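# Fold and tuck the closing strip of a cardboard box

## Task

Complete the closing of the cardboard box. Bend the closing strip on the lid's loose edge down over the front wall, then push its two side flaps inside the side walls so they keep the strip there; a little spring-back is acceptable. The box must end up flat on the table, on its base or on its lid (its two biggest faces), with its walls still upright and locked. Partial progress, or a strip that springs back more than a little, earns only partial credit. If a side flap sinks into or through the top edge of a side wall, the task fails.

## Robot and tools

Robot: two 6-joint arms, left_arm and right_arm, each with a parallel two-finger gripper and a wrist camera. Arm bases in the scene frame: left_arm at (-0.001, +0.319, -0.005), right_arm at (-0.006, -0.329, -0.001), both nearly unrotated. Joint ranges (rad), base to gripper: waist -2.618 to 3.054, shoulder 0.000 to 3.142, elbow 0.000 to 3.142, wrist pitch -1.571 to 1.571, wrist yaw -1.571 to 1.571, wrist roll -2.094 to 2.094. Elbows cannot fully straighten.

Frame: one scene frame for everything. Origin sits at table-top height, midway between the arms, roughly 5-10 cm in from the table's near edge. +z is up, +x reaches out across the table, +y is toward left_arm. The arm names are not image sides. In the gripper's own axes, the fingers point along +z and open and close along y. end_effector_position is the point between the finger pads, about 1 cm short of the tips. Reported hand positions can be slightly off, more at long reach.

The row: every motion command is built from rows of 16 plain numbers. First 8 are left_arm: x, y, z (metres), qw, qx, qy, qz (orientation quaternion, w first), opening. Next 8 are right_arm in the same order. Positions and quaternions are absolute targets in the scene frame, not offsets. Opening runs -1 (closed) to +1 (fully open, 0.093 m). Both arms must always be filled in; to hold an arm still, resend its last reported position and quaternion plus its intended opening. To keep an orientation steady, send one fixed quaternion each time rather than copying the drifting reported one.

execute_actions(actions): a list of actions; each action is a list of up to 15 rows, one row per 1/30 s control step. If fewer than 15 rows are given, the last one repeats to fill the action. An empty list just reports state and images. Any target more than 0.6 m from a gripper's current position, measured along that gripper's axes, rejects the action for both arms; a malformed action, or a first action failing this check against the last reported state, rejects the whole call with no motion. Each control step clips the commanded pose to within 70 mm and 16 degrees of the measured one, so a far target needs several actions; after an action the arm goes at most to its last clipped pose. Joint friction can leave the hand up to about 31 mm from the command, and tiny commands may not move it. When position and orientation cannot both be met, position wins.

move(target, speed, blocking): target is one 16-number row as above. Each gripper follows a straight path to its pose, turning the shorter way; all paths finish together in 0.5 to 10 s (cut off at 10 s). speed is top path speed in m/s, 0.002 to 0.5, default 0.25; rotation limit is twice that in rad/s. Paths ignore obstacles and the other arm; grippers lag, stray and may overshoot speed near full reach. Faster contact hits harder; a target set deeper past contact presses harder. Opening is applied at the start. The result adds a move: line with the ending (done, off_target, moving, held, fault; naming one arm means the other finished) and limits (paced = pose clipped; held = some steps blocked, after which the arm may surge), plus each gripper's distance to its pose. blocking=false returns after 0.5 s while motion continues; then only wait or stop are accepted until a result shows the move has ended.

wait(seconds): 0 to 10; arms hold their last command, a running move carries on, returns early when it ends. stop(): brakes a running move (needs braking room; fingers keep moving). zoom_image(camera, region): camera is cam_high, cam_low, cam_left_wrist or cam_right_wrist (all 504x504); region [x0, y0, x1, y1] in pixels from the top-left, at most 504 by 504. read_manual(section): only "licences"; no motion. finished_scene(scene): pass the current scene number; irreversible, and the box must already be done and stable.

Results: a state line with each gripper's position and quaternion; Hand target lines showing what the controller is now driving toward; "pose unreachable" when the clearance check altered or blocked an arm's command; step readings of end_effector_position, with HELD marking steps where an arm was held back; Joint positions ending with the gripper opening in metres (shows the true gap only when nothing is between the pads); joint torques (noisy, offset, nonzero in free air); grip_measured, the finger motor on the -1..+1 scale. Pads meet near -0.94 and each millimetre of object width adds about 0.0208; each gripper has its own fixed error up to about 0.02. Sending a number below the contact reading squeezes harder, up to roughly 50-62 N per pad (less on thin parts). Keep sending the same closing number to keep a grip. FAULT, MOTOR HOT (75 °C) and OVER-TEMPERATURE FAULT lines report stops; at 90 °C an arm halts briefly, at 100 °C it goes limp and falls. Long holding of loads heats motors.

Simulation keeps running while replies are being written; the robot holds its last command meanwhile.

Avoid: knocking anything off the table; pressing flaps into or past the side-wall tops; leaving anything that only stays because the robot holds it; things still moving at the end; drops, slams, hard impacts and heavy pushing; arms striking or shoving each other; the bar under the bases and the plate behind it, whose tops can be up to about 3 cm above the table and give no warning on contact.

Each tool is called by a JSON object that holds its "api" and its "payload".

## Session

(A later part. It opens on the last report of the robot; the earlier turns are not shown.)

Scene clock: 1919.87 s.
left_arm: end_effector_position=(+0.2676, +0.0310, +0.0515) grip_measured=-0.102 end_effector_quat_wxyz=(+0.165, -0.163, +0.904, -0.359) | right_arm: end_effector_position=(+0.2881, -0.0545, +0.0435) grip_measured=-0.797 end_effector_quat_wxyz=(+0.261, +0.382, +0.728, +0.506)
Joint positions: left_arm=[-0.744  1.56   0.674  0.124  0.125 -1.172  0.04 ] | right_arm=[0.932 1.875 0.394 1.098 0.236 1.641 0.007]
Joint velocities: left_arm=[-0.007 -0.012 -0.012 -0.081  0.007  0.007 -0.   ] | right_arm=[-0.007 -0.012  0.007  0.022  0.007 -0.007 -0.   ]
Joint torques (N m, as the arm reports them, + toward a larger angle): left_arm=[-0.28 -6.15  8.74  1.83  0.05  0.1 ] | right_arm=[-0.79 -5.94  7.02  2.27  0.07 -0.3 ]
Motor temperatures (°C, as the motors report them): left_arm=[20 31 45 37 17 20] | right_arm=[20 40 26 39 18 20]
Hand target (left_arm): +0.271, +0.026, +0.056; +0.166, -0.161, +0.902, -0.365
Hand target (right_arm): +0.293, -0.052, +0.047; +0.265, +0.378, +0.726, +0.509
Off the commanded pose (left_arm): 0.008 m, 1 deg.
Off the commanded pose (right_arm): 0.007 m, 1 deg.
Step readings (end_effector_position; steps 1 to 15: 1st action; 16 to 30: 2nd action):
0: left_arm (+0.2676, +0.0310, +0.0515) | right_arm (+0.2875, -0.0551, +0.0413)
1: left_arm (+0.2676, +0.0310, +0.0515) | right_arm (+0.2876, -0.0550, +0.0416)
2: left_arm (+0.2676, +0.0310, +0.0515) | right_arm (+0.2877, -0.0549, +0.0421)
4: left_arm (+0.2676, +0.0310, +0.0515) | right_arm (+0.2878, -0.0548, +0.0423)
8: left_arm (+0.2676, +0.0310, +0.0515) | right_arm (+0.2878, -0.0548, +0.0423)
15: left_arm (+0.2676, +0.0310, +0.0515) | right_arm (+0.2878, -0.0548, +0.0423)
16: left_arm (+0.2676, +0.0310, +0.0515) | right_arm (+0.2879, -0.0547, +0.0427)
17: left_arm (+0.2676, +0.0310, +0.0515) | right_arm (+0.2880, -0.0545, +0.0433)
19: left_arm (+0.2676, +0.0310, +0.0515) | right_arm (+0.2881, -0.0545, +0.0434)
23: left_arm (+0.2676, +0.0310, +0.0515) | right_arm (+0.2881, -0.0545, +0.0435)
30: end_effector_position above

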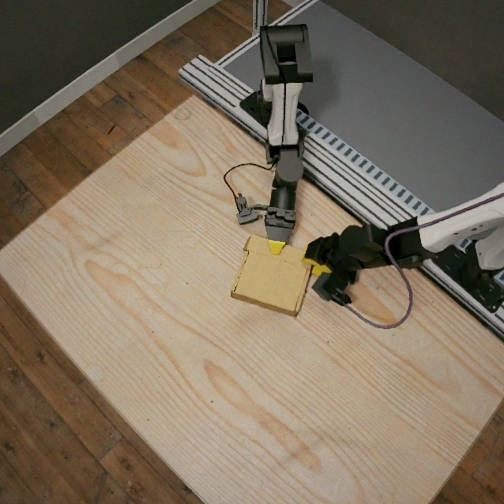

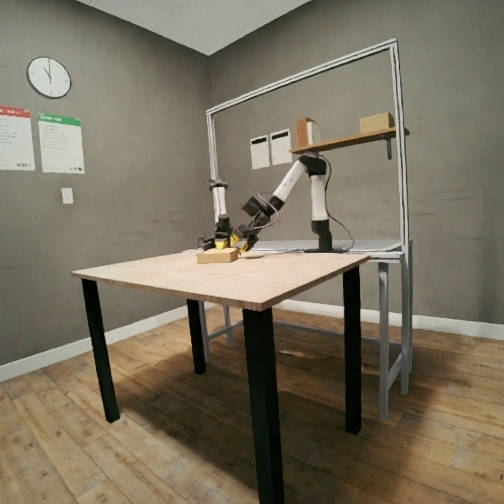

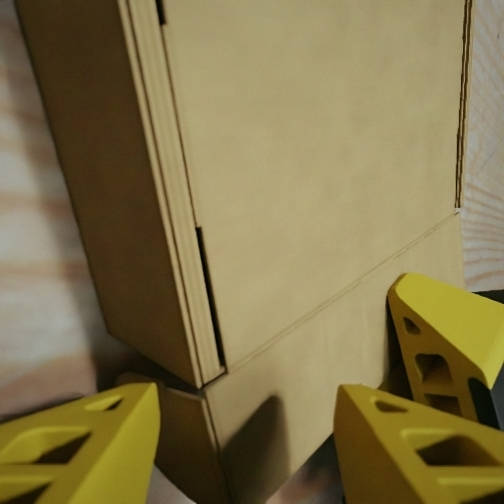

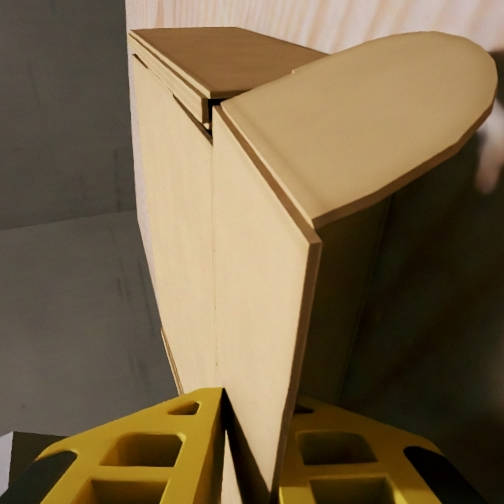

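{"api": "execute_actions", "payload": {"actions": [[[0.260,0.022,0.056,0.1768,-0.1486,0.8742,-0.4268,-0.10,0.293,-0.0515,0.047,0.2649,0.3782,0.7266,0.5088,-0.80]],[[0.260,0.022,0.056,0.1768,-0.1486,0.8742,-0.4268,-0.10,0.293,-0.0515,0.047,0.2649,0.3782,0.7266,0.5088,-0.80]]]}}

Scene clock: 1975.67 s.
left_arm: end_effector_position=(+0.2640, +0.0257, +0.0556) grip_measured=-0.102 end_effector_quat_wxyz=(+0.179, -0.154, +0.879, -0.414) | right_arm: end_effector_position=(+0.2881, -0.0545, +0.0435) grip_measured=-0.797 end_effector_quat_wxyz=(+0.261, +0.382, +0.728, +0.506)
Joint positions: left_arm=[-0.744  1.555  0.573  0.339  0.164 -1.189  0.04 ] | right_arm=[0.932 1.875 0.394 1.098 0.236 1.641 0.007]
Joint velocities: left_arm=[-0.022 -0.012  0.017 -0.022  0.037 -0.066 -0.002] | right_arm=[-0.002 -0.012 -0.017  0.007  0.007  0.037 -0.001]
Joint torques (N m, as the arm reports them, + toward a larger angle): left_arm=[-0.66 -6.26  5.28  2.39  0.16  0.02] | right_arm=[-0.79 -5.89  7.02  2.26  0.07 -0.3 ]
Motor temperatures (°C, as the motors report them): left_arm=[20 31 45 38 17 20] | right_arm=[20 39 27 38 18 20]
Hand target (left_arm): +0.260, +0.022, +0.056; +0.177, -0.149, +0.875, -0.426
Hand target (right_arm): +0.293, -0.052, +0.047; +0.265, +0.378, +0.727, +0.509
Off the commanded pose (left_arm): 0.005 m, 2 deg.
Off the commanded pose (right_arm): 0.007 m, 1 deg.
Step readings (end_effector_position; steps 1 to 15: 1st action; 16 to 30: 2nd action):
0: left_arm (+0.2676, +0.0310, +0.0515) | right_arm (+0.2881, -0.0545, +0.0435)
1: left_arm (+0.2674, +0.0301, +0.0519) | right_arm (+0.2881, -0.0545, +0.0435)
2: left_arm (+0.2663, +0.0295, +0.0522) | right_arm (+0.2881, -0.0545, +0.0435)
4: left_arm (+0.2617, +0.0314, +0.0475) | right_arm (+0.2881, -0.0545, +0.0435)
8: left_arm (+0.2595, +0.0309, +0.0468) | right_arm (+0.2881, -0.0545, +0.0435)
15: left_arm (+0.2638, +0.0259, +0.0552) | right_arm (+0.2881, -0.0545, +0.0435)
16: left_arm (+0.2639, +0.0258, +0.0554) | right_arm (+0.2881, -0.0545, +0.0435)
17: left_arm (+0.2639, +0.0258, +0.0554) | right_arm (+0.2881, -0.0545, +0.0435)
19: left_arm (+0.2640, +0.0258, +0.0555) | right_arm (+0.2881, -0.0545, +0.0435)
23: left_arm (+0.2640, +0.0258, +0.0555) | right_arm (+0.2881, -0.0545, +0.0435)
30: end_effector_position above

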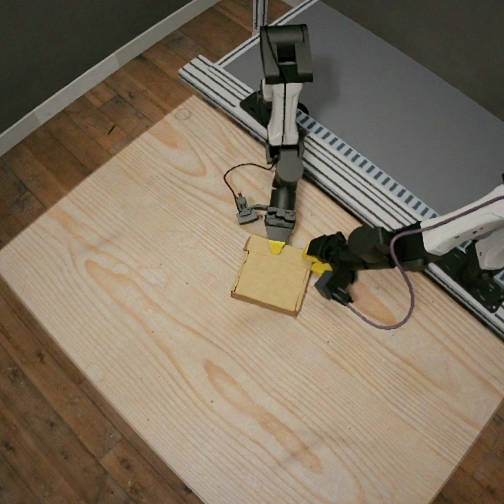

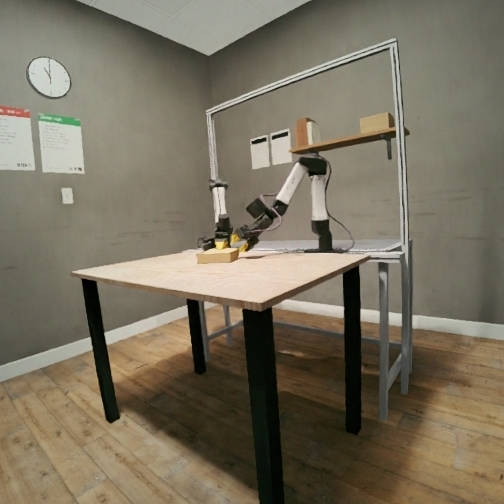

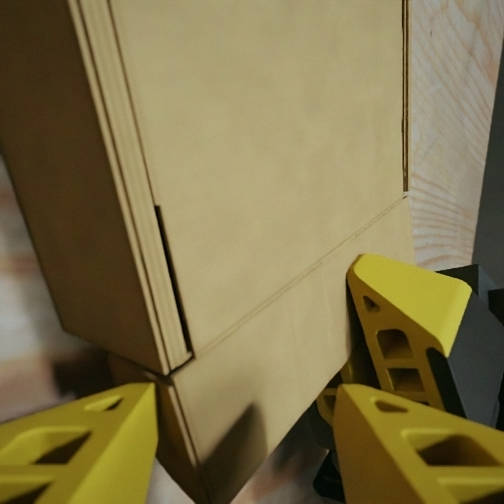

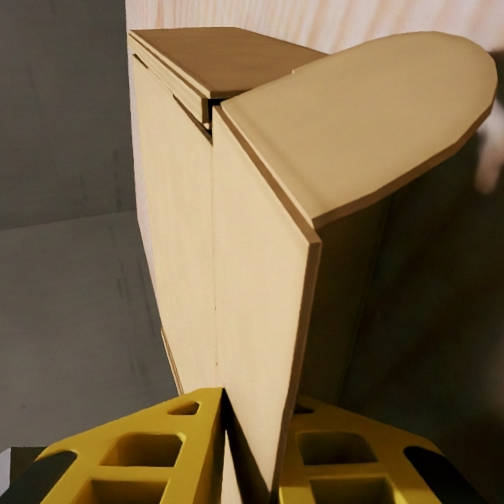

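{"api": "execute_actions", "payload": {"actions": [[[0.255,0.019,0.052,0.1768,-0.1486,0.8742,-0.4268,-0.10,0.293,-0.0515,0.047,0.2649,0.3782,0.7266,0.5088,-0.80]],[[0.253,0.018,0.048,0.1768,-0.1486,0.8742,-0.4268,-0.10,0.293,-0.0515,0.047,0.2649,0.3782,0.7266,0.5088,-0.80]]]}}

Scene clock: 1988.33 s.
left_arm: end_effector_position=(+0.2564, +0.0193, +0.0509) grip_measured=-0.102 end_effector_quat_wxyz=(+0.176, -0.149, +0.877, -0.421) | right_arm: end_effector_position=(+0.2882, -0.0546, +0.0435) grip_measured=-0.797 end_effector_quat_wxyz=(+0.262, +0.383, +0.728, +0.505)
Joint positions: left_arm=[-0.771  1.574  0.551  0.394  0.158 -1.206  0.04 ] | right_arm=[0.932 1.875 0.394 1.098 0.236 1.641 0.007]
Joint velocities: left_arm=[-0.007 -0.022  0.002  0.022 -0.007 -0.007 -0.   ] | right_arm=[-0.012  0.007  0.002  0.022  0.007  0.022 -0.001]
Joint torques (N m, as the arm reports them, + toward a larger angle): left_arm=[-0.9  -5.8   4.93  2.34 -0.01  0.06] | right_arm=[-0.78 -5.93  7.01  2.27  0.07 -0.3 ]
Motor temperatures (°C, as the motors report them): left_arm=[20 31 44 40 17 20] | right_arm=[20 39 27 38 18 20]
Hand target (left_arm): +0.253, +0.018, +0.048; +0.176, -0.149, +0.875, -0.426
Hand target (right_arm): +0.293, -0.052, +0.047; +0.265, +0.378, +0.727, +0.509
Off the commanded pose (left_arm): 0.005 m, 1 deg.
Off the commanded pose (right_arm): 0.007 m, 1 deg.
Step readings (end_effector_position; steps 1 to 15: 1st action; 16 to 30: 2nd action):
0: left_arm (+0.2641, +0.0256, +0.0558) | right_arm (+0.2881, -0.0545, +0.0435)
1: left_arm (+0.2636, +0.0252, +0.0558) | right_arm (+0.2881, -0.0546, +0.0435)
2: left_arm (+0.2623, +0.0244, +0.0556) | right_arm (+0.2882, -0.0546, +0.0435)
4: left_arm (+0.2596, +0.0227, +0.0551) | right_arm (+0.2882, -0.0546, +0.0435)
8: left_arm (+0.2586, +0.0218, +0.0553) | right_arm (+0.2882, -0.0546, +0.0435)
15: left_arm (+0.2586, +0.0218, +0.0554) | right_arm (+0.2882, -0.0546, +0.0435)
16: left_arm (+0.2585, +0.0217, +0.0548) | right_arm (+0.2882, -0.0546, +0.0435)
17: left_arm (+0.2581, +0.0211, +0.0540) | right_arm (+0.2882, -0.0546, +0.0435)
19: left_arm (+0.2568, +0.0203, +0.0516) | right_arm (+0.2882, -0.0546, +0.0435)
23: left_arm (+0.2562, +0.0195, +0.0507) | right_arm (+0.2882, -0.0546, +0.0435)
30: end_effector_position above

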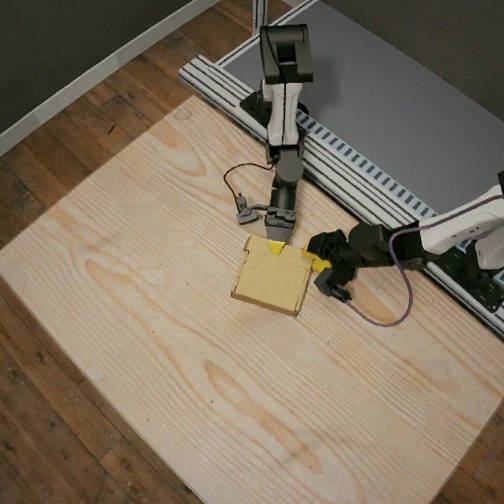

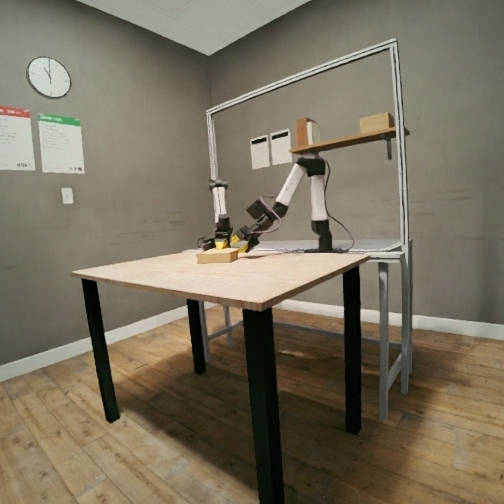

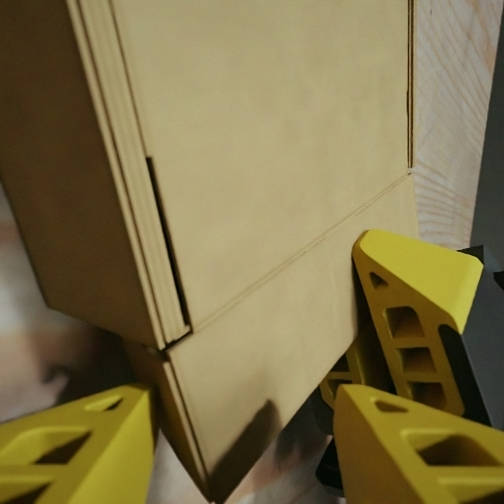

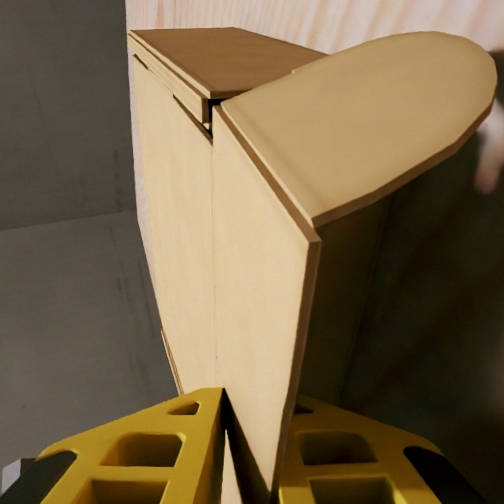

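{"api": "execute_actions", "payload": {"actions": [[[0.254,0.016,0.043,0.1768,-0.1486,0.8742,-0.4268,-0.20,0.293,-0.0515,0.047,0.2649,0.3782,0.7266,0.5088,-0.80]],[[0.254,0.016,0.043,0.1768,-0.1486,0.8742,-0.4268,-0.35,0.293,-0.0515,0.047,0.2649,0.3782,0.7266,0.5088,-0.80]]]}}

Scene clock: 1995.83 s.
left_arm: end_effector_position=(+0.2580, +0.0176, +0.0458) grip_measured=-0.348 end_effector_quat_wxyz=(+0.176, -0.150, +0.877, -0.421) | right_arm: end_effector_position=(+0.2882, -0.0545, +0.0437) grip_measured=-0.797 end_effector_quat_wxyz=(+0.262, +0.382, +0.728, +0.506)
Joint positions: left_arm=[-0.772  1.602  0.551  0.422  0.156 -1.208  0.028] | right_arm=[0.932 1.875 0.394 1.099 0.236 1.641 0.007]
Joint velocities: left_arm=[-0.002  0.022 -0.017  0.037 -0.022 -0.007  0.   ] | right_arm=[-0.012 -0.032 -0.012 -0.022 -0.051  0.037 -0.   ]
Joint torques (N m, as the arm reports them, + toward a larger angle): left_arm=[-0.95 -5.98  4.77  2.39 -0.01  0.02] | right_arm=[-0.78 -5.89  7.05  2.25  0.07 -0.29]
Motor temperatures (°C, as the motors report them): left_arm=[20 31 43 41 17 20] | right_arm=[20 39 27 38 18 20]
Hand target (left_arm): +0.254, +0.016, +0.043; +0.177, -0.149, +0.874, -0.427
Hand target (right_arm): +0.293, -0.052, +0.047; +0.265, +0.378, +0.727, +0.509
Off the commanded pose (left_arm): 0.005 m, 1 deg.
Off the commanded pose (right_arm): 0.007 m, 1 deg.
Step readings (end_effector_position; steps 1 to 15: 1st action; 16 to 30: 2nd action):
0: left_arm (+0.2565, +0.0193, +0.0509) | right_arm (+0.2882, -0.0546, +0.0435)
1: left_arm (+0.2567, +0.0191, +0.0504) | right_arm (+0.2882, -0.0546, +0.0436)
2: left_arm (+0.2571, +0.0186, +0.0494) | right_arm (+0.2882, -0.0546, +0.0436)
4: left_arm (+0.2572, +0.0184, +0.0461) | right_arm (+0.2882, -0.0546, +0.0436)
8: left_arm (+0.2577, +0.0179, +0.0452) | right_arm (+0.2882, -0.0546, +0.0436)
15: left_arm (+0.2580, +0.0176, +0.0458) | right_arm (+0.2882, -0.0546, +0.0436)
16: left_arm (+0.2581, +0.0176, +0.0459) | right_arm (+0.2882, -0.0546, +0.0436)
17: left_arm (+0.2581, +0.0176, +0.0459) | right_arm (+0.2882, -0.0546, +0.0437)
19: left_arm (+0.2580, +0.0176, +0.0458) | right_arm (+0.2882, -0.0545, +0.0437)
23: left_arm (+0.2580, +0.0176, +0.0458) | right_arm (+0.2882, -0.0545, +0.0437)
30: end_effector_position above

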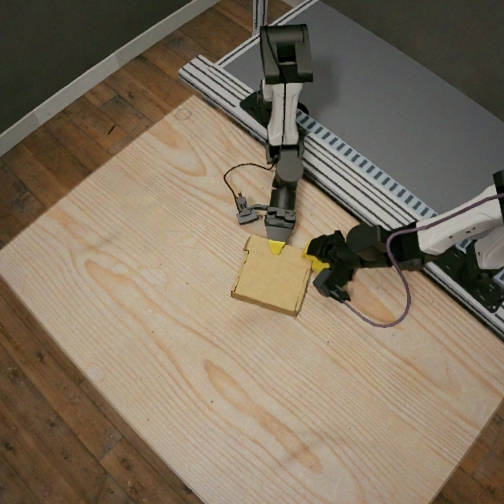

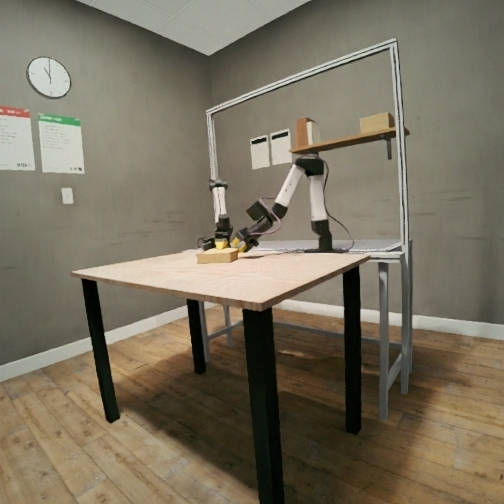

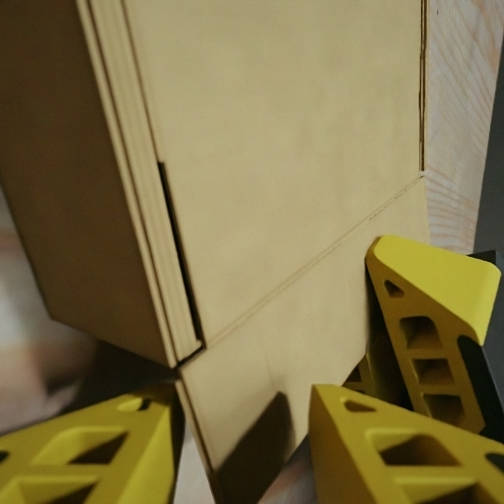

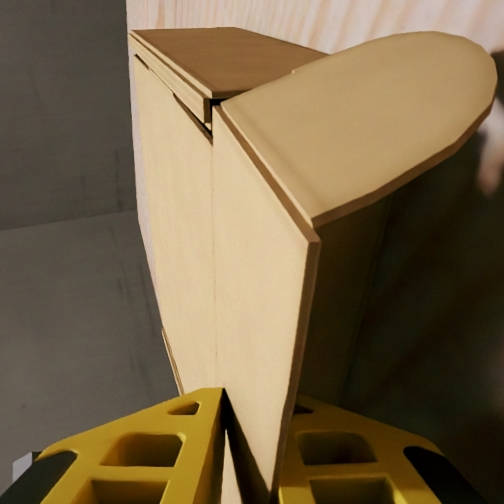

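{"api": "execute_actions", "payload": {"actions": [[[0.254,0.016,0.043,0.1768,-0.1486,0.8742,-0.4268,-0.43,0.293,-0.0515,0.047,0.2649,0.3782,0.7266,0.5088,-0.80]],[[0.254,0.016,0.043,0.1768,-0.1486,0.8742,-0.4268,-0.50,0.293,-0.0515,0.047,0.2649,0.3782,0.7266,0.5088,-0.80]]]}}

Scene clock: 2015.53 s.
left_arm: end_effector_position=(+0.2584, +0.0179, +0.0458) grip_measured=-0.498 end_effector_quat_wxyz=(+0.177, -0.151, +0.877, -0.421) | right_arm: end_effector_position=(+0.2884, -0.0545, +0.0442) grip_measured=-0.797 end_effector_quat_wxyz=(+0.262, +0.382, +0.727, +0.507)
Joint positions: left_arm=[-0.772  1.602  0.551  0.422  0.152 -1.208  0.021] | right_arm=[0.932 1.875 0.394 1.101 0.237 1.641 0.007]
Joint velocities: left_arm=[ 0.007  0.007 -0.012  0.007  0.051 -0.051 -0.   ] | right_arm=[-0.007 -0.007  0.002 -0.022 -0.007 -0.037 -0.001]
Joint torques (N m, as the arm reports them, + toward a larger angle): left_arm=[-0.97 -5.98  4.84  2.34  0.02  0.04] | right_arm=[-0.79 -5.91  7.02  2.23  0.07 -0.29]
Motor temperatures (°C, as the motors report them): left_arm=[20 31 41 43 17 20] | right_arm=[20 39 27 38 18 20]
Hand target (left_arm): +0.254, +0.016, +0.043; +0.177, -0.149, +0.875, -0.426
Hand target (right_arm): +0.293, -0.052, +0.047; +0.265, +0.378, +0.726, +0.509
Off the commanded pose (left_arm): 0.006 m, 1 deg.
Off the commanded pose (right_arm): 0.006 m, 1 deg.
Step readings (end_effector_position; steps 1 to 15: 1st action; 16 to 30: 2nd action):
0: left_arm (+0.2580, +0.0176, +0.0458) | right_arm (+0.2882, -0.0545, +0.0437)
1: left_arm (+0.2581, +0.0176, +0.0458) | right_arm (+0.2882, -0.0545, +0.0438)
2: left_arm (+0.2581, +0.0176, +0.0458) | right_arm (+0.2882, -0.0545, +0.0438)
4: left_arm (+0.2582, +0.0177, +0.0458) | right_arm (+0.2883, -0.0545, +0.0439)
8: left_arm (+0.2582, +0.0177, +0.0458) | right_arm (+0.2883, -0.0545, +0.0439)
15: left_arm (+0.2582, +0.0177, +0.0458) | right_arm (+0.2883, -0.0545, +0.0439)
16: left_arm (+0.2582, +0.0177, +0.0458) | right_arm (+0.2883, -0.0545, +0.0440)
17: left_arm (+0.2583, +0.0178, +0.0458) | right_arm (+0.2883, -0.0544, +0.0441)
19: left_arm (+0.2584, +0.0178, +0.0458) | right_arm (+0.2884, -0.0545, +0.0442)
23: left_arm (+0.2584, +0.0178, +0.0458) | right_arm (+0.2884, -0.0545, +0.0442)
30: end_effector_position above

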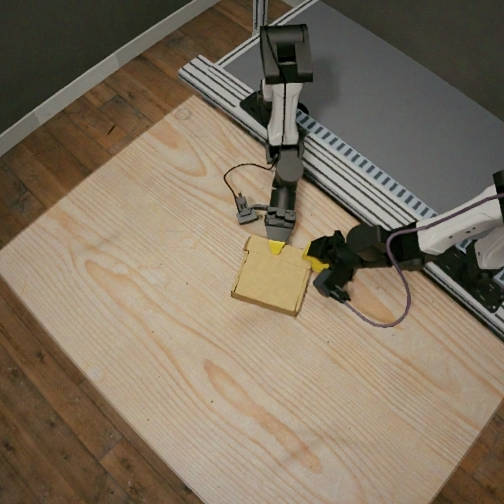

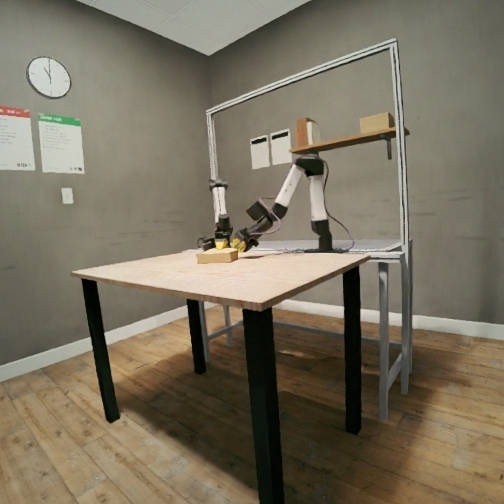

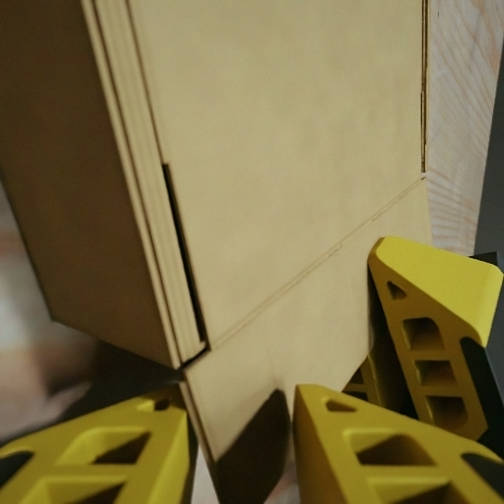

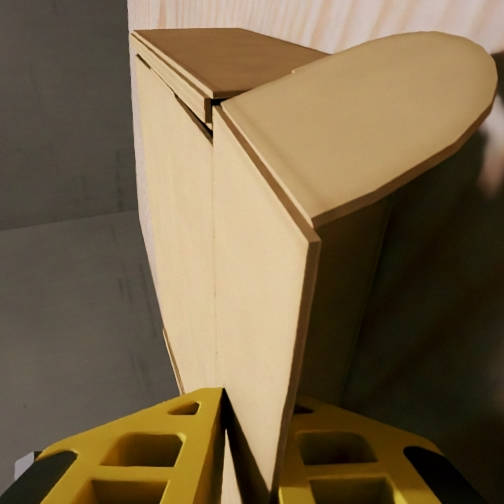

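{"api": "execute_actions", "payload": {"actions": [[[0.254,0.016,0.043,0.1768,-0.1486,0.8742,-0.4268,-0.2,0.293,-0.0515,0.047,0.2649,0.3782,0.7266,0.5088,-0.80]],[[0.254,0.016,0.043,0.1768,-0.1486,0.8742,-0.4268,0.15,0.293,-0.0515,0.047,0.2649,0.3782,0.7266,0.5088,-0.80]],[[0.254,0.016,0.043,0.1768,-0.1486,0.8742,-0.4268,0.45,0.293,-0.0515,0.047,0.2649,0.3782,0.7266,0.5088,-0.80]]]}}

Scene clock: 2023.33 s.
left_arm: end_effector_position=(+0.2598, +0.0159, +0.0491) grip_measured=+0.448 end_effector_quat_wxyz=(+0.181, -0.149, +0.873, -0.427) | right_arm: end_effector_position=(+0.2884, -0.0545, +0.0442) grip_measured=-0.797 end_effector_quat_wxyz=(+0.262, +0.382, +0.727, +0.507)
Joint positions: left_arm=[-0.773  1.602  0.551  0.439  0.152 -1.208  0.067] | right_arm=[0.932 1.875 0.394 1.101 0.237 1.641 0.007]
Joint velocities: left_arm=[-0.007 -0.012  0.022 -0.095 -0.037 -0.022 -0.001] | right_arm=[ 0.007 -0.012 -0.017 -0.066 -0.007 -0.081  0.001]
Joint torques (N m, as the arm reports them, + toward a larger angle): left_arm=[-0.85 -6.    4.87  2.22  0.01  0.04] | right_arm=[-0.82 -5.92  7.05  2.23  0.07 -0.31]
Motor temperatures (°C, as the motors report them): left_arm=[20 31 41 43 17 20] | right_arm=[20 39 27 38 18 20]
Hand target (left_arm): +0.254, +0.016, +0.043; +0.177, -0.149, +0.874, -0.427
Hand target (right_arm): +0.293, -0.052, +0.047; +0.265, +0.378, +0.727, +0.509
Off the commanded pose (left_arm): 0.008 m, 1 deg.
Off the commanded pose (right_arm): 0.006 m, 1 deg.
Step readings (end_effector_position; steps 1 to 15: 1st action; 16 to 30: 2nd action; 31 to 45: 3rd action):
0: left_arm (+0.2584, +0.0179, +0.0458) | right_arm (+0.2884, -0.0545, +0.0442)
1: left_arm (+0.2584, +0.0179, +0.0458) | right_arm (+0.2884, -0.0545, +0.0442)
2: left_arm (+0.2585, +0.0176, +0.0461) | right_arm (+0.2884, -0.0545, +0.0442)
4: left_arm (+0.2586, +0.0171, +0.0467) | right_arm (+0.2884, -0.0545, +0.0442)
8: left_arm (+0.2587, +0.0170, +0.0470) | right_arm (+0.2884, -0.0545, +0.0442)
15: left_arm (+0.2587, +0.0170, +0.0470) | right_arm (+0.2884, -0.0545, +0.0442)
16: left_arm (+0.2588, +0.0169, +0.0470) | right_arm (+0.2884, -0.0545, +0.0442)
17: left_arm (+0.2589, +0.0168, +0.0473) | right_arm (+0.2884, -0.0545, +0.0442)
19: left_arm (+0.2592, +0.0165, +0.0479) | right_arm (+0.2884, -0.0545, +0.0442)
23: left_arm (+0.2594, +0.0163, +0.0483) | right_arm (+0.2884, -0.0545, +0.0442)
30: left_arm (+0.2594, +0.0163, +0.0483) | right_arm (+0.2884, -0.0545, +0.0442)
31: left_arm (+0.2594, +0.0162, +0.0484) | right_arm (+0.2884, -0.0545, +0.0442)
32: left_arm (+0.2595, +0.0162, +0.0485) | right_arm (+0.2884, -0.0545, +0.0442)
34: left_arm (+0.2597, +0.0160, +0.0488) | right_arm (+0.2884, -0.0545, +0.0442)
38: left_arm (+0.2598, +0.0159, +0.0491) | right_arm (+0.2884, -0.0545, +0.0442)
45: end_effector_position above

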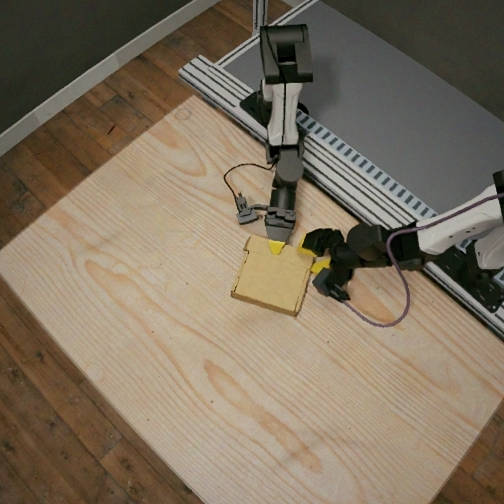

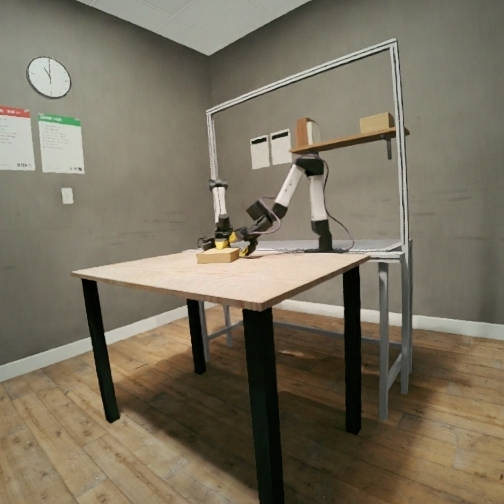

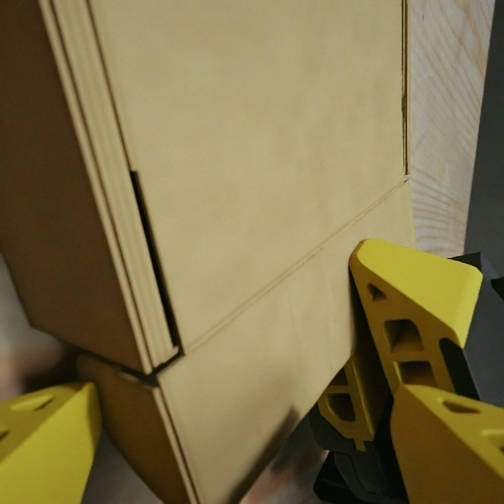

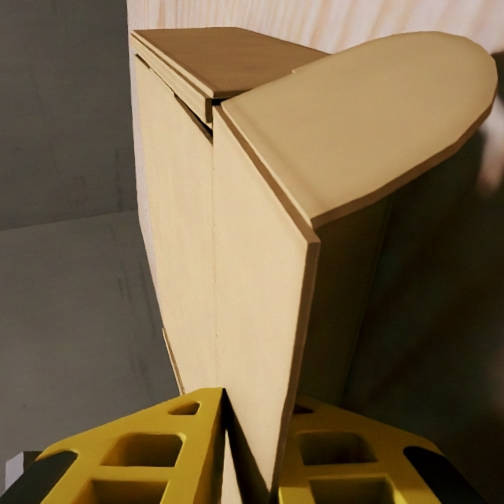

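{"api": "zoom_image", "payload": {"camera": "cam_left_wrist", "region": [0, 280, 240, 504]}}

Region (0, 280, 240, 504) of cam_left_wrist's 504x504 image, scaled by 2.100, with more detail than that image has; it fills the top 470 rows of this view, and the rest is white.

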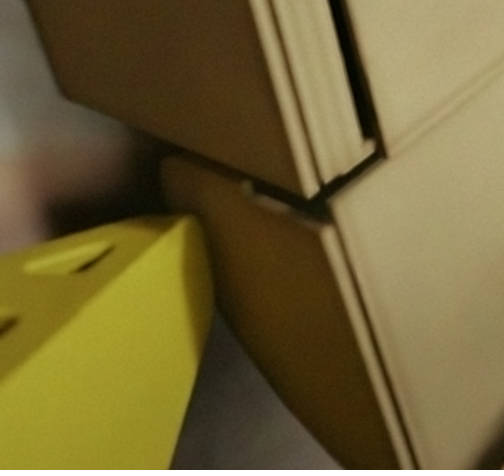

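{"api": "execute_actions", "payload": {"actions": [[[0.250,0.024,0.043,0.1768,-0.1486,0.8742,-0.4268,0.5,0.293,-0.0515,0.047,0.2649,0.3782,0.7266,0.5088,-0.80]],[[0.250,0.024,0.043,0.1768,-0.1486,0.8742,-0.4268,0.5,0.293,-0.0515,0.047,0.2649,0.3782,0.7266,0.5088,-0.80]]]}}

Scene clock: 2033.57 s.
left_arm: end_effector_position=(+0.2549, +0.0208, +0.0437) grip_measured=+0.498 end_effector_quat_wxyz=(+0.179, -0.150, +0.875, -0.423) | right_arm: end_effector_position=(+0.2884, -0.0545, +0.0442) grip_measured=-0.797 end_effector_quat_wxyz=(+0.262, +0.382, +0.727, +0.507)
Joint positions: left_arm=[-0.773  1.596  0.524  0.45   0.152 -1.208  0.069] | right_arm=[0.932 1.875 0.394 1.101 0.237 1.641 0.007]
Joint velocities: left_arm=[-0.002 -0.012 -0.002  0.022  0.051 -0.007 -0.001] | right_arm=[ 0.002 -0.002  0.002 -0.11  -0.037  0.007 -0.   ]
Joint torques (N m, as the arm reports them, + toward a larger angle): left_arm=[-0.11 -7.89  4.23  2.12  0.09  0.07] | right_arm=[-0.79 -5.93  6.99  2.23  0.05 -0.29]
Motor temperatures (°C, as the motors report them): left_arm=[20 31 40 43 17 20] | right_arm=[20 39 27 38 18 20]
Hand target (left_arm): +0.250, +0.024, +0.043; +0.177, -0.149, +0.874, -0.427
Hand target (right_arm): +0.293, -0.052, +0.047; +0.265, +0.378, +0.727, +0.509
Off the commanded pose (left_arm): 0.006 m, 1 deg.
Off the commanded pose (right_arm): 0.006 m, 1 deg.
Step readings (end_effector_position; steps 1 to 15: 1st action; 16 to 30: 2nd action):
0: left_arm (+0.2598, +0.0159, +0.0491) | right_arm (+0.2884, -0.0545, +0.0442)
1: left_arm (+0.2594, +0.0163, +0.0487) | right_arm (+0.2884, -0.0545, +0.0442)
2: left_arm (+0.2583, +0.0174, +0.0478) | right_arm (+0.2884, -0.0545, +0.0442)
4: left_arm (+0.2554, +0.0203, +0.0440) | right_arm (+0.2884, -0.0545, +0.0442)
8: left_arm (+0.2549, +0.0208, +0.0437) | right_arm (+0.2884, -0.0545, +0.0442)
15: left_arm (+0.2549, +0.0208, +0.0437) | right_arm (+0.2884, -0.0545, +0.0442)
16: left_arm (+0.2549, +0.0208, +0.0437) | right_arm (+0.2884, -0.0545, +0.0442)
17: left_arm (+0.2549, +0.0208, +0.0437) | right_arm (+0.2884, -0.0545, +0.0442)
19: left_arm (+0.2549, +0.0208, +0.0437) | right_arm (+0.2884, -0.0545, +0.0442)
23: left_arm (+0.2549, +0.0208, +0.0437) | right_arm (+0.2884, -0.0545, +0.0442)
30: end_effector_position above

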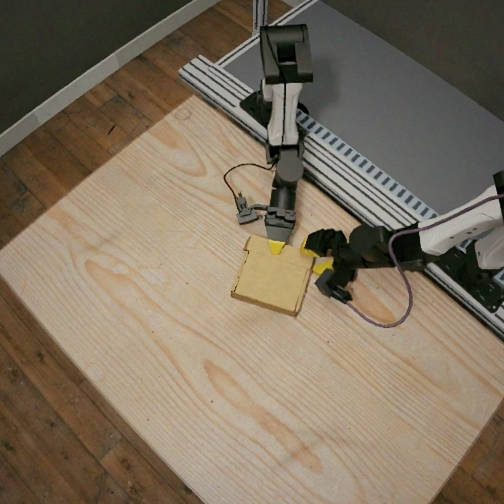

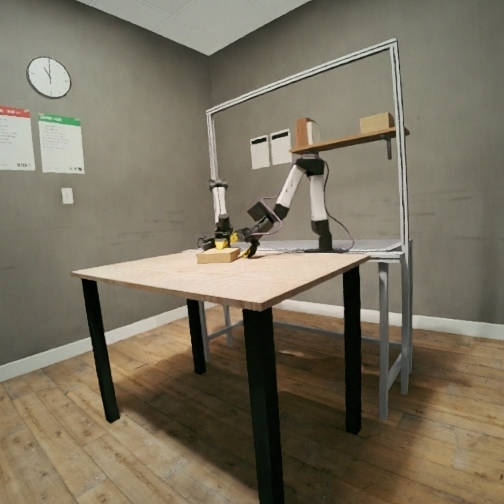

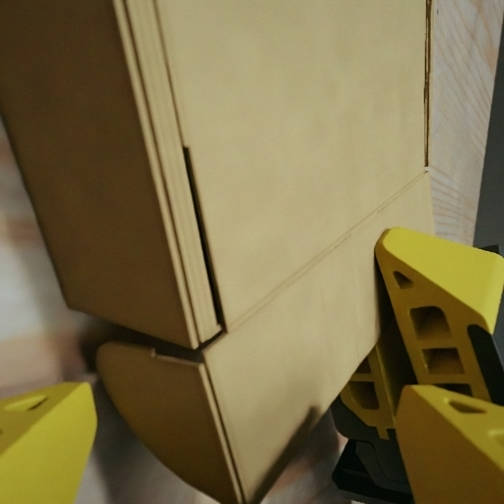

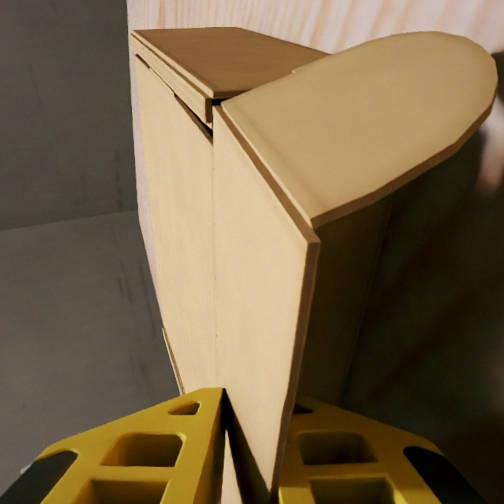

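{"api": "zoom_image", "payload": {"camera": "cam_left_wrist", "region": [40, 270, 280, 504]}}

Region (40, 270, 280, 504) of cam_left_wrist's 504x504 image, scaled by 2.100, with more detail than that image has; it fills the top 491 rows of this view, and the rest is white.

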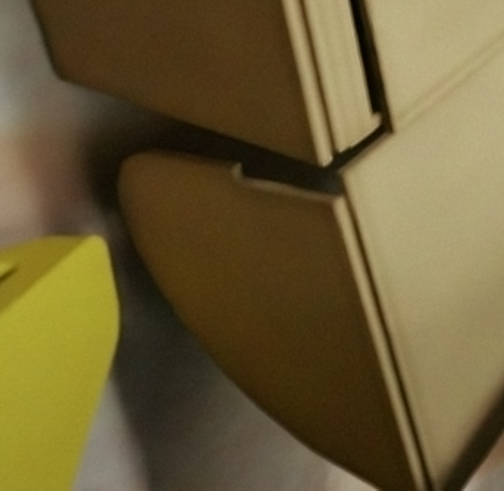

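{"api": "execute_actions", "payload": {"actions": [[[0.250,0.024,0.043,0.1768,-0.1486,0.8742,-0.4268,0.5,0.293,-0.0515,0.047,0.2649,0.3782,0.7266,0.5088,-0.76]],[[0.250,0.024,0.043,0.1768,-0.1486,0.8742,-0.4268,0.5,0.293,-0.0515,0.047,0.2649,0.3782,0.7266,0.5088,-0.72]]]}}

{"api": "zoom_image", "payload": {"camera": "cam_left_wrist", "region": [40, 270, 280, 504]}}

Scene clock: 2050.27 s.
left_arm: end_effector_position=(+0.2549, +0.0208, +0.0437) grip_measured=+0.498 end_effector_quat_wxyz=(+0.179, -0.150, +0.875, -0.423) | right_arm: end_effector_position=(+0.2882, -0.0546, +0.0437) grip_measured=-0.721 end_effector_quat_wxyz=(+0.262, +0.383, +0.728, +0.506)
Joint positions: left_arm=[-0.773  1.596  0.524  0.45   0.152 -1.208  0.069] | right_arm=[0.932 1.875 0.394 1.099 0.237 1.641 0.011]
Joint velocities: left_arm=[-0.002 -0.007  0.002  0.007  0.051  0.037 -0.001] | right_arm=[ 0.007 -0.007 -0.007  0.081 -0.007  0.051 -0.   ]
Joint torques (N m, as the arm reports them, + toward a larger angle): left_arm=[-0.26 -7.85  4.25  2.12  0.08  0.09] | right_arm=[-0.78 -5.92  7.04  2.25  0.06 -0.29]
Motor temperatures (°C, as the motors report them): left_arm=[20 32 39 43 17 20] | right_arm=[20 39 27 38 18 20]
Hand target (left_arm): +0.250, +0.024, +0.043; +0.177, -0.149, +0.874, -0.427
Hand target (right_arm): +0.293, -0.052, +0.047; +0.265, +0.378, +0.727, +0.509
Off the commanded pose (left_arm): 0.006 m, 1 deg.
Off the commanded pose (right_arm): 0.007 m, 1 deg.
Step readings (end_effector_position; steps 1 to 15: 1st action; 16 to 30: 2nd action):
0: left_arm (+0.2549, +0.0208, +0.0437) | right_arm (+0.2884, -0.0545, +0.0442)
1: left_arm (+0.2549, +0.0208, +0.0437) | right_arm (+0.2884, -0.0545, +0.0442)
2: left_arm (+0.2549, +0.0208, +0.0437) | right_arm (+0.2883, -0.0545, +0.0441)
4: left_arm (+0.2549, +0.0208, +0.0437) | right_arm (+0.2883, -0.0545, +0.0441)
8: left_arm (+0.2549, +0.0208, +0.0437) | right_arm (+0.2883, -0.0545, +0.0441)
15: left_arm (+0.2549, +0.0208, +0.0437) | right_arm (+0.2883, -0.0545, +0.0441)
16: left_arm (+0.2549, +0.0208, +0.0437) | right_arm (+0.2883, -0.0545, +0.0441)
17: left_arm (+0.2549, +0.0208, +0.0437) | right_arm (+0.2883, -0.0545, +0.0440)
19: left_arm (+0.2549, +0.0208, +0.0437) | right_arm (+0.2883, -0.0545, +0.0439)
23: left_arm (+0.2549, +0.0208, +0.0437) | right_arm (+0.2883, -0.0546, +0.0438)
30: end_effector_position above

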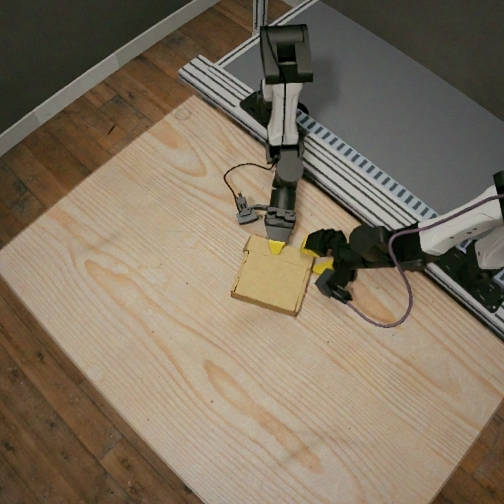

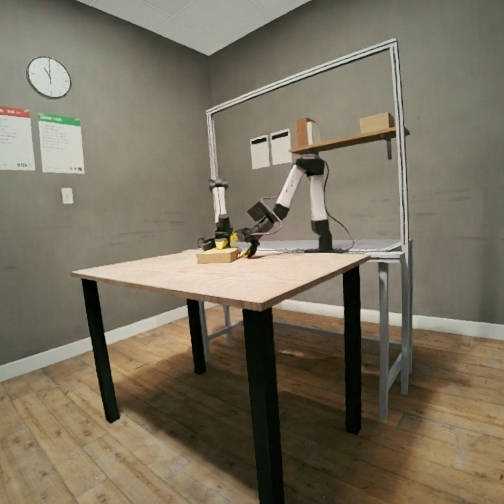

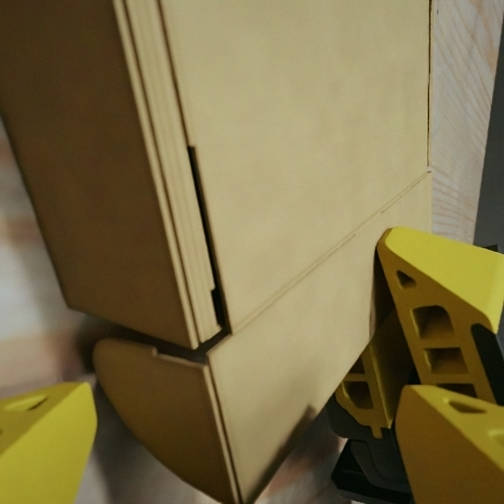

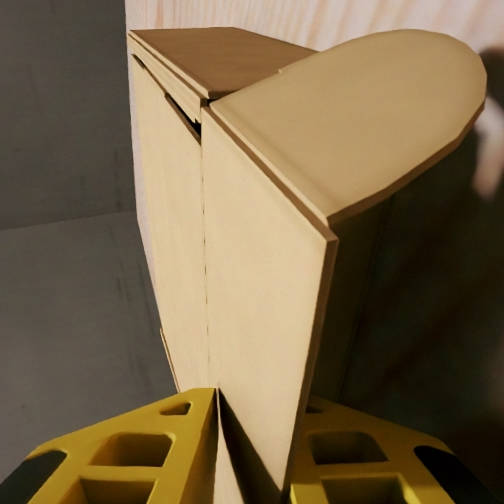

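Region (40, 270, 280, 504) of cam_left_wrist's 504x504 image, scaled by 2.100, with more detail than that image has; it fills the top 491 rows of this view, and the rest is white.

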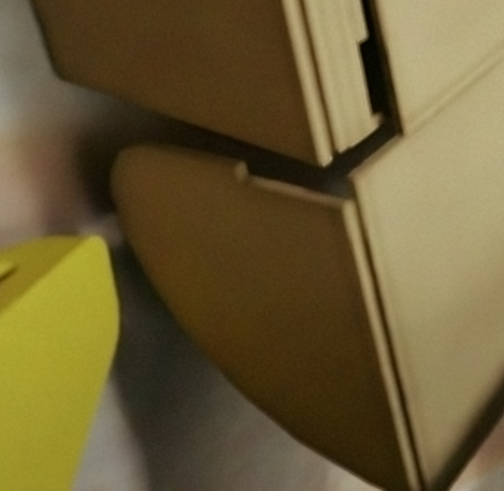

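{"api": "execute_actions", "payload": {"actions": [[[0.250,0.024,0.043,0.1768,-0.1486,0.8742,-0.4268,0.5,0.293,-0.0515,0.047,0.2649,0.3782,0.7266,0.5088,-0.66]],[[0.250,0.024,0.043,0.1768,-0.1486,0.8742,-0.4268,0.5,0.293,-0.0515,0.047,0.2649,0.3782,0.7266,0.5088,-0.58]]]}}

{"api": "zoom_image", "payload": {"camera": "cam_left_wrist", "region": [40, 270, 280, 504]}}

Scene clock: 2057.37 s.
left_arm: end_effector_position=(+0.2549, +0.0208, +0.0437) grip_measured=+0.498 end_effector_quat_wxyz=(+0.179, -0.150, +0.875, -0.423) | right_arm: end_effector_position=(+0.2882, -0.0546, +0.0437) grip_measured=-0.581 end_effector_quat_wxyz=(+0.262, +0.383, +0.728, +0.506)
Joint positions: left_arm=[-0.773  1.596  0.524  0.45   0.152 -1.208  0.069] | right_arm=[0.932 1.875 0.394 1.099 0.237 1.641 0.017]
Joint velocities: left_arm=[ 0.002 -0.007 -0.017 -0.007  0.022 -0.007  0.   ] | right_arm=[ 0.002 -0.002 -0.012  0.051 -0.022  0.007  0.   ]
Joint torques (N m, as the arm reports them, + toward a larger angle): left_arm=[-0.21 -7.93  4.3   2.14  0.08  0.08] | right_arm=[-0.77 -5.93  7.06  2.26  0.06 -0.3 ]
Motor temperatures (°C, as the motors report them): left_arm=[20 32 39 43 17 20] | right_arm=[19 39 27 38 18 20]
Hand target (left_arm): +0.250, +0.024, +0.043; +0.177, -0.149, +0.874, -0.427
Hand target (right_arm): +0.293, -0.052, +0.047; +0.265, +0.378, +0.727, +0.509
Off the commanded pose (left_arm): 0.006 m, 1 deg.
Off the commanded pose (right_arm): 0.007 m, 1 deg.
Step readings (end_effector_position; steps 1 to 15: 1st action; 16 to 30: 2nd action):
0: left_arm (+0.2549, +0.0208, +0.0437) | right_arm (+0.2882, -0.0546, +0.0437)
1: left_arm (+0.2549, +0.0208, +0.0437) | right_arm (+0.2882, -0.0546, +0.0437)
2: left_arm (+0.2549, +0.0208, +0.0437) | right_arm (+0.2882, -0.0546, +0.0437)
4: left_arm (+0.2549, +0.0208, +0.0437) | right_arm (+0.2882, -0.0546, +0.0437)
8: left_arm (+0.2549, +0.0208, +0.0437) | right_arm (+0.2882, -0.0546, +0.0437)
15: left_arm (+0.2549, +0.0208, +0.0437) | right_arm (+0.2882, -0.0546, +0.0437)
16: left_arm (+0.2549, +0.0208, +0.0437) | right_arm (+0.2882, -0.0546, +0.0437)
17: left_arm (+0.2549, +0.0208, +0.0437) | right_arm (+0.2882, -0.0546, +0.0437)
19: left_arm (+0.2549, +0.0208, +0.0437) | right_arm (+0.2882, -0.0546, +0.0437)
23: left_arm (+0.2549, +0.0208, +0.0437) | right_arm (+0.2882, -0.0546, +0.0437)
30: end_effector_position above

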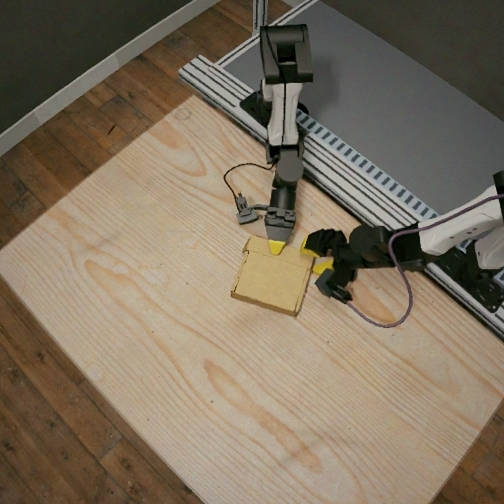

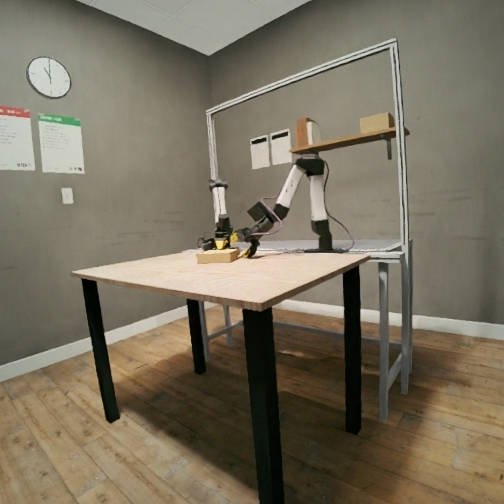

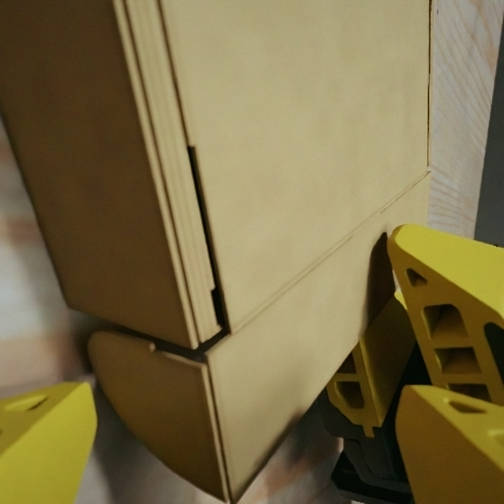

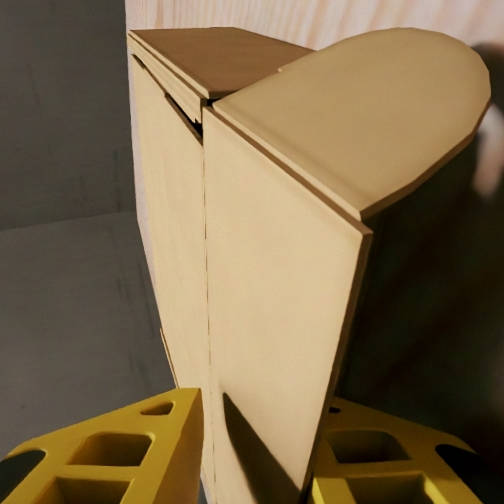

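Region (40, 270, 280, 504) of cam_left_wrist's 504x504 image, scaled by 2.100, with more detail than that image has; it fills the top 491 rows of this view, and the rest is white.

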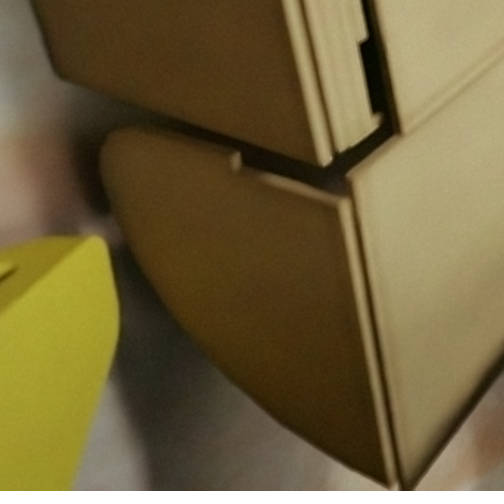

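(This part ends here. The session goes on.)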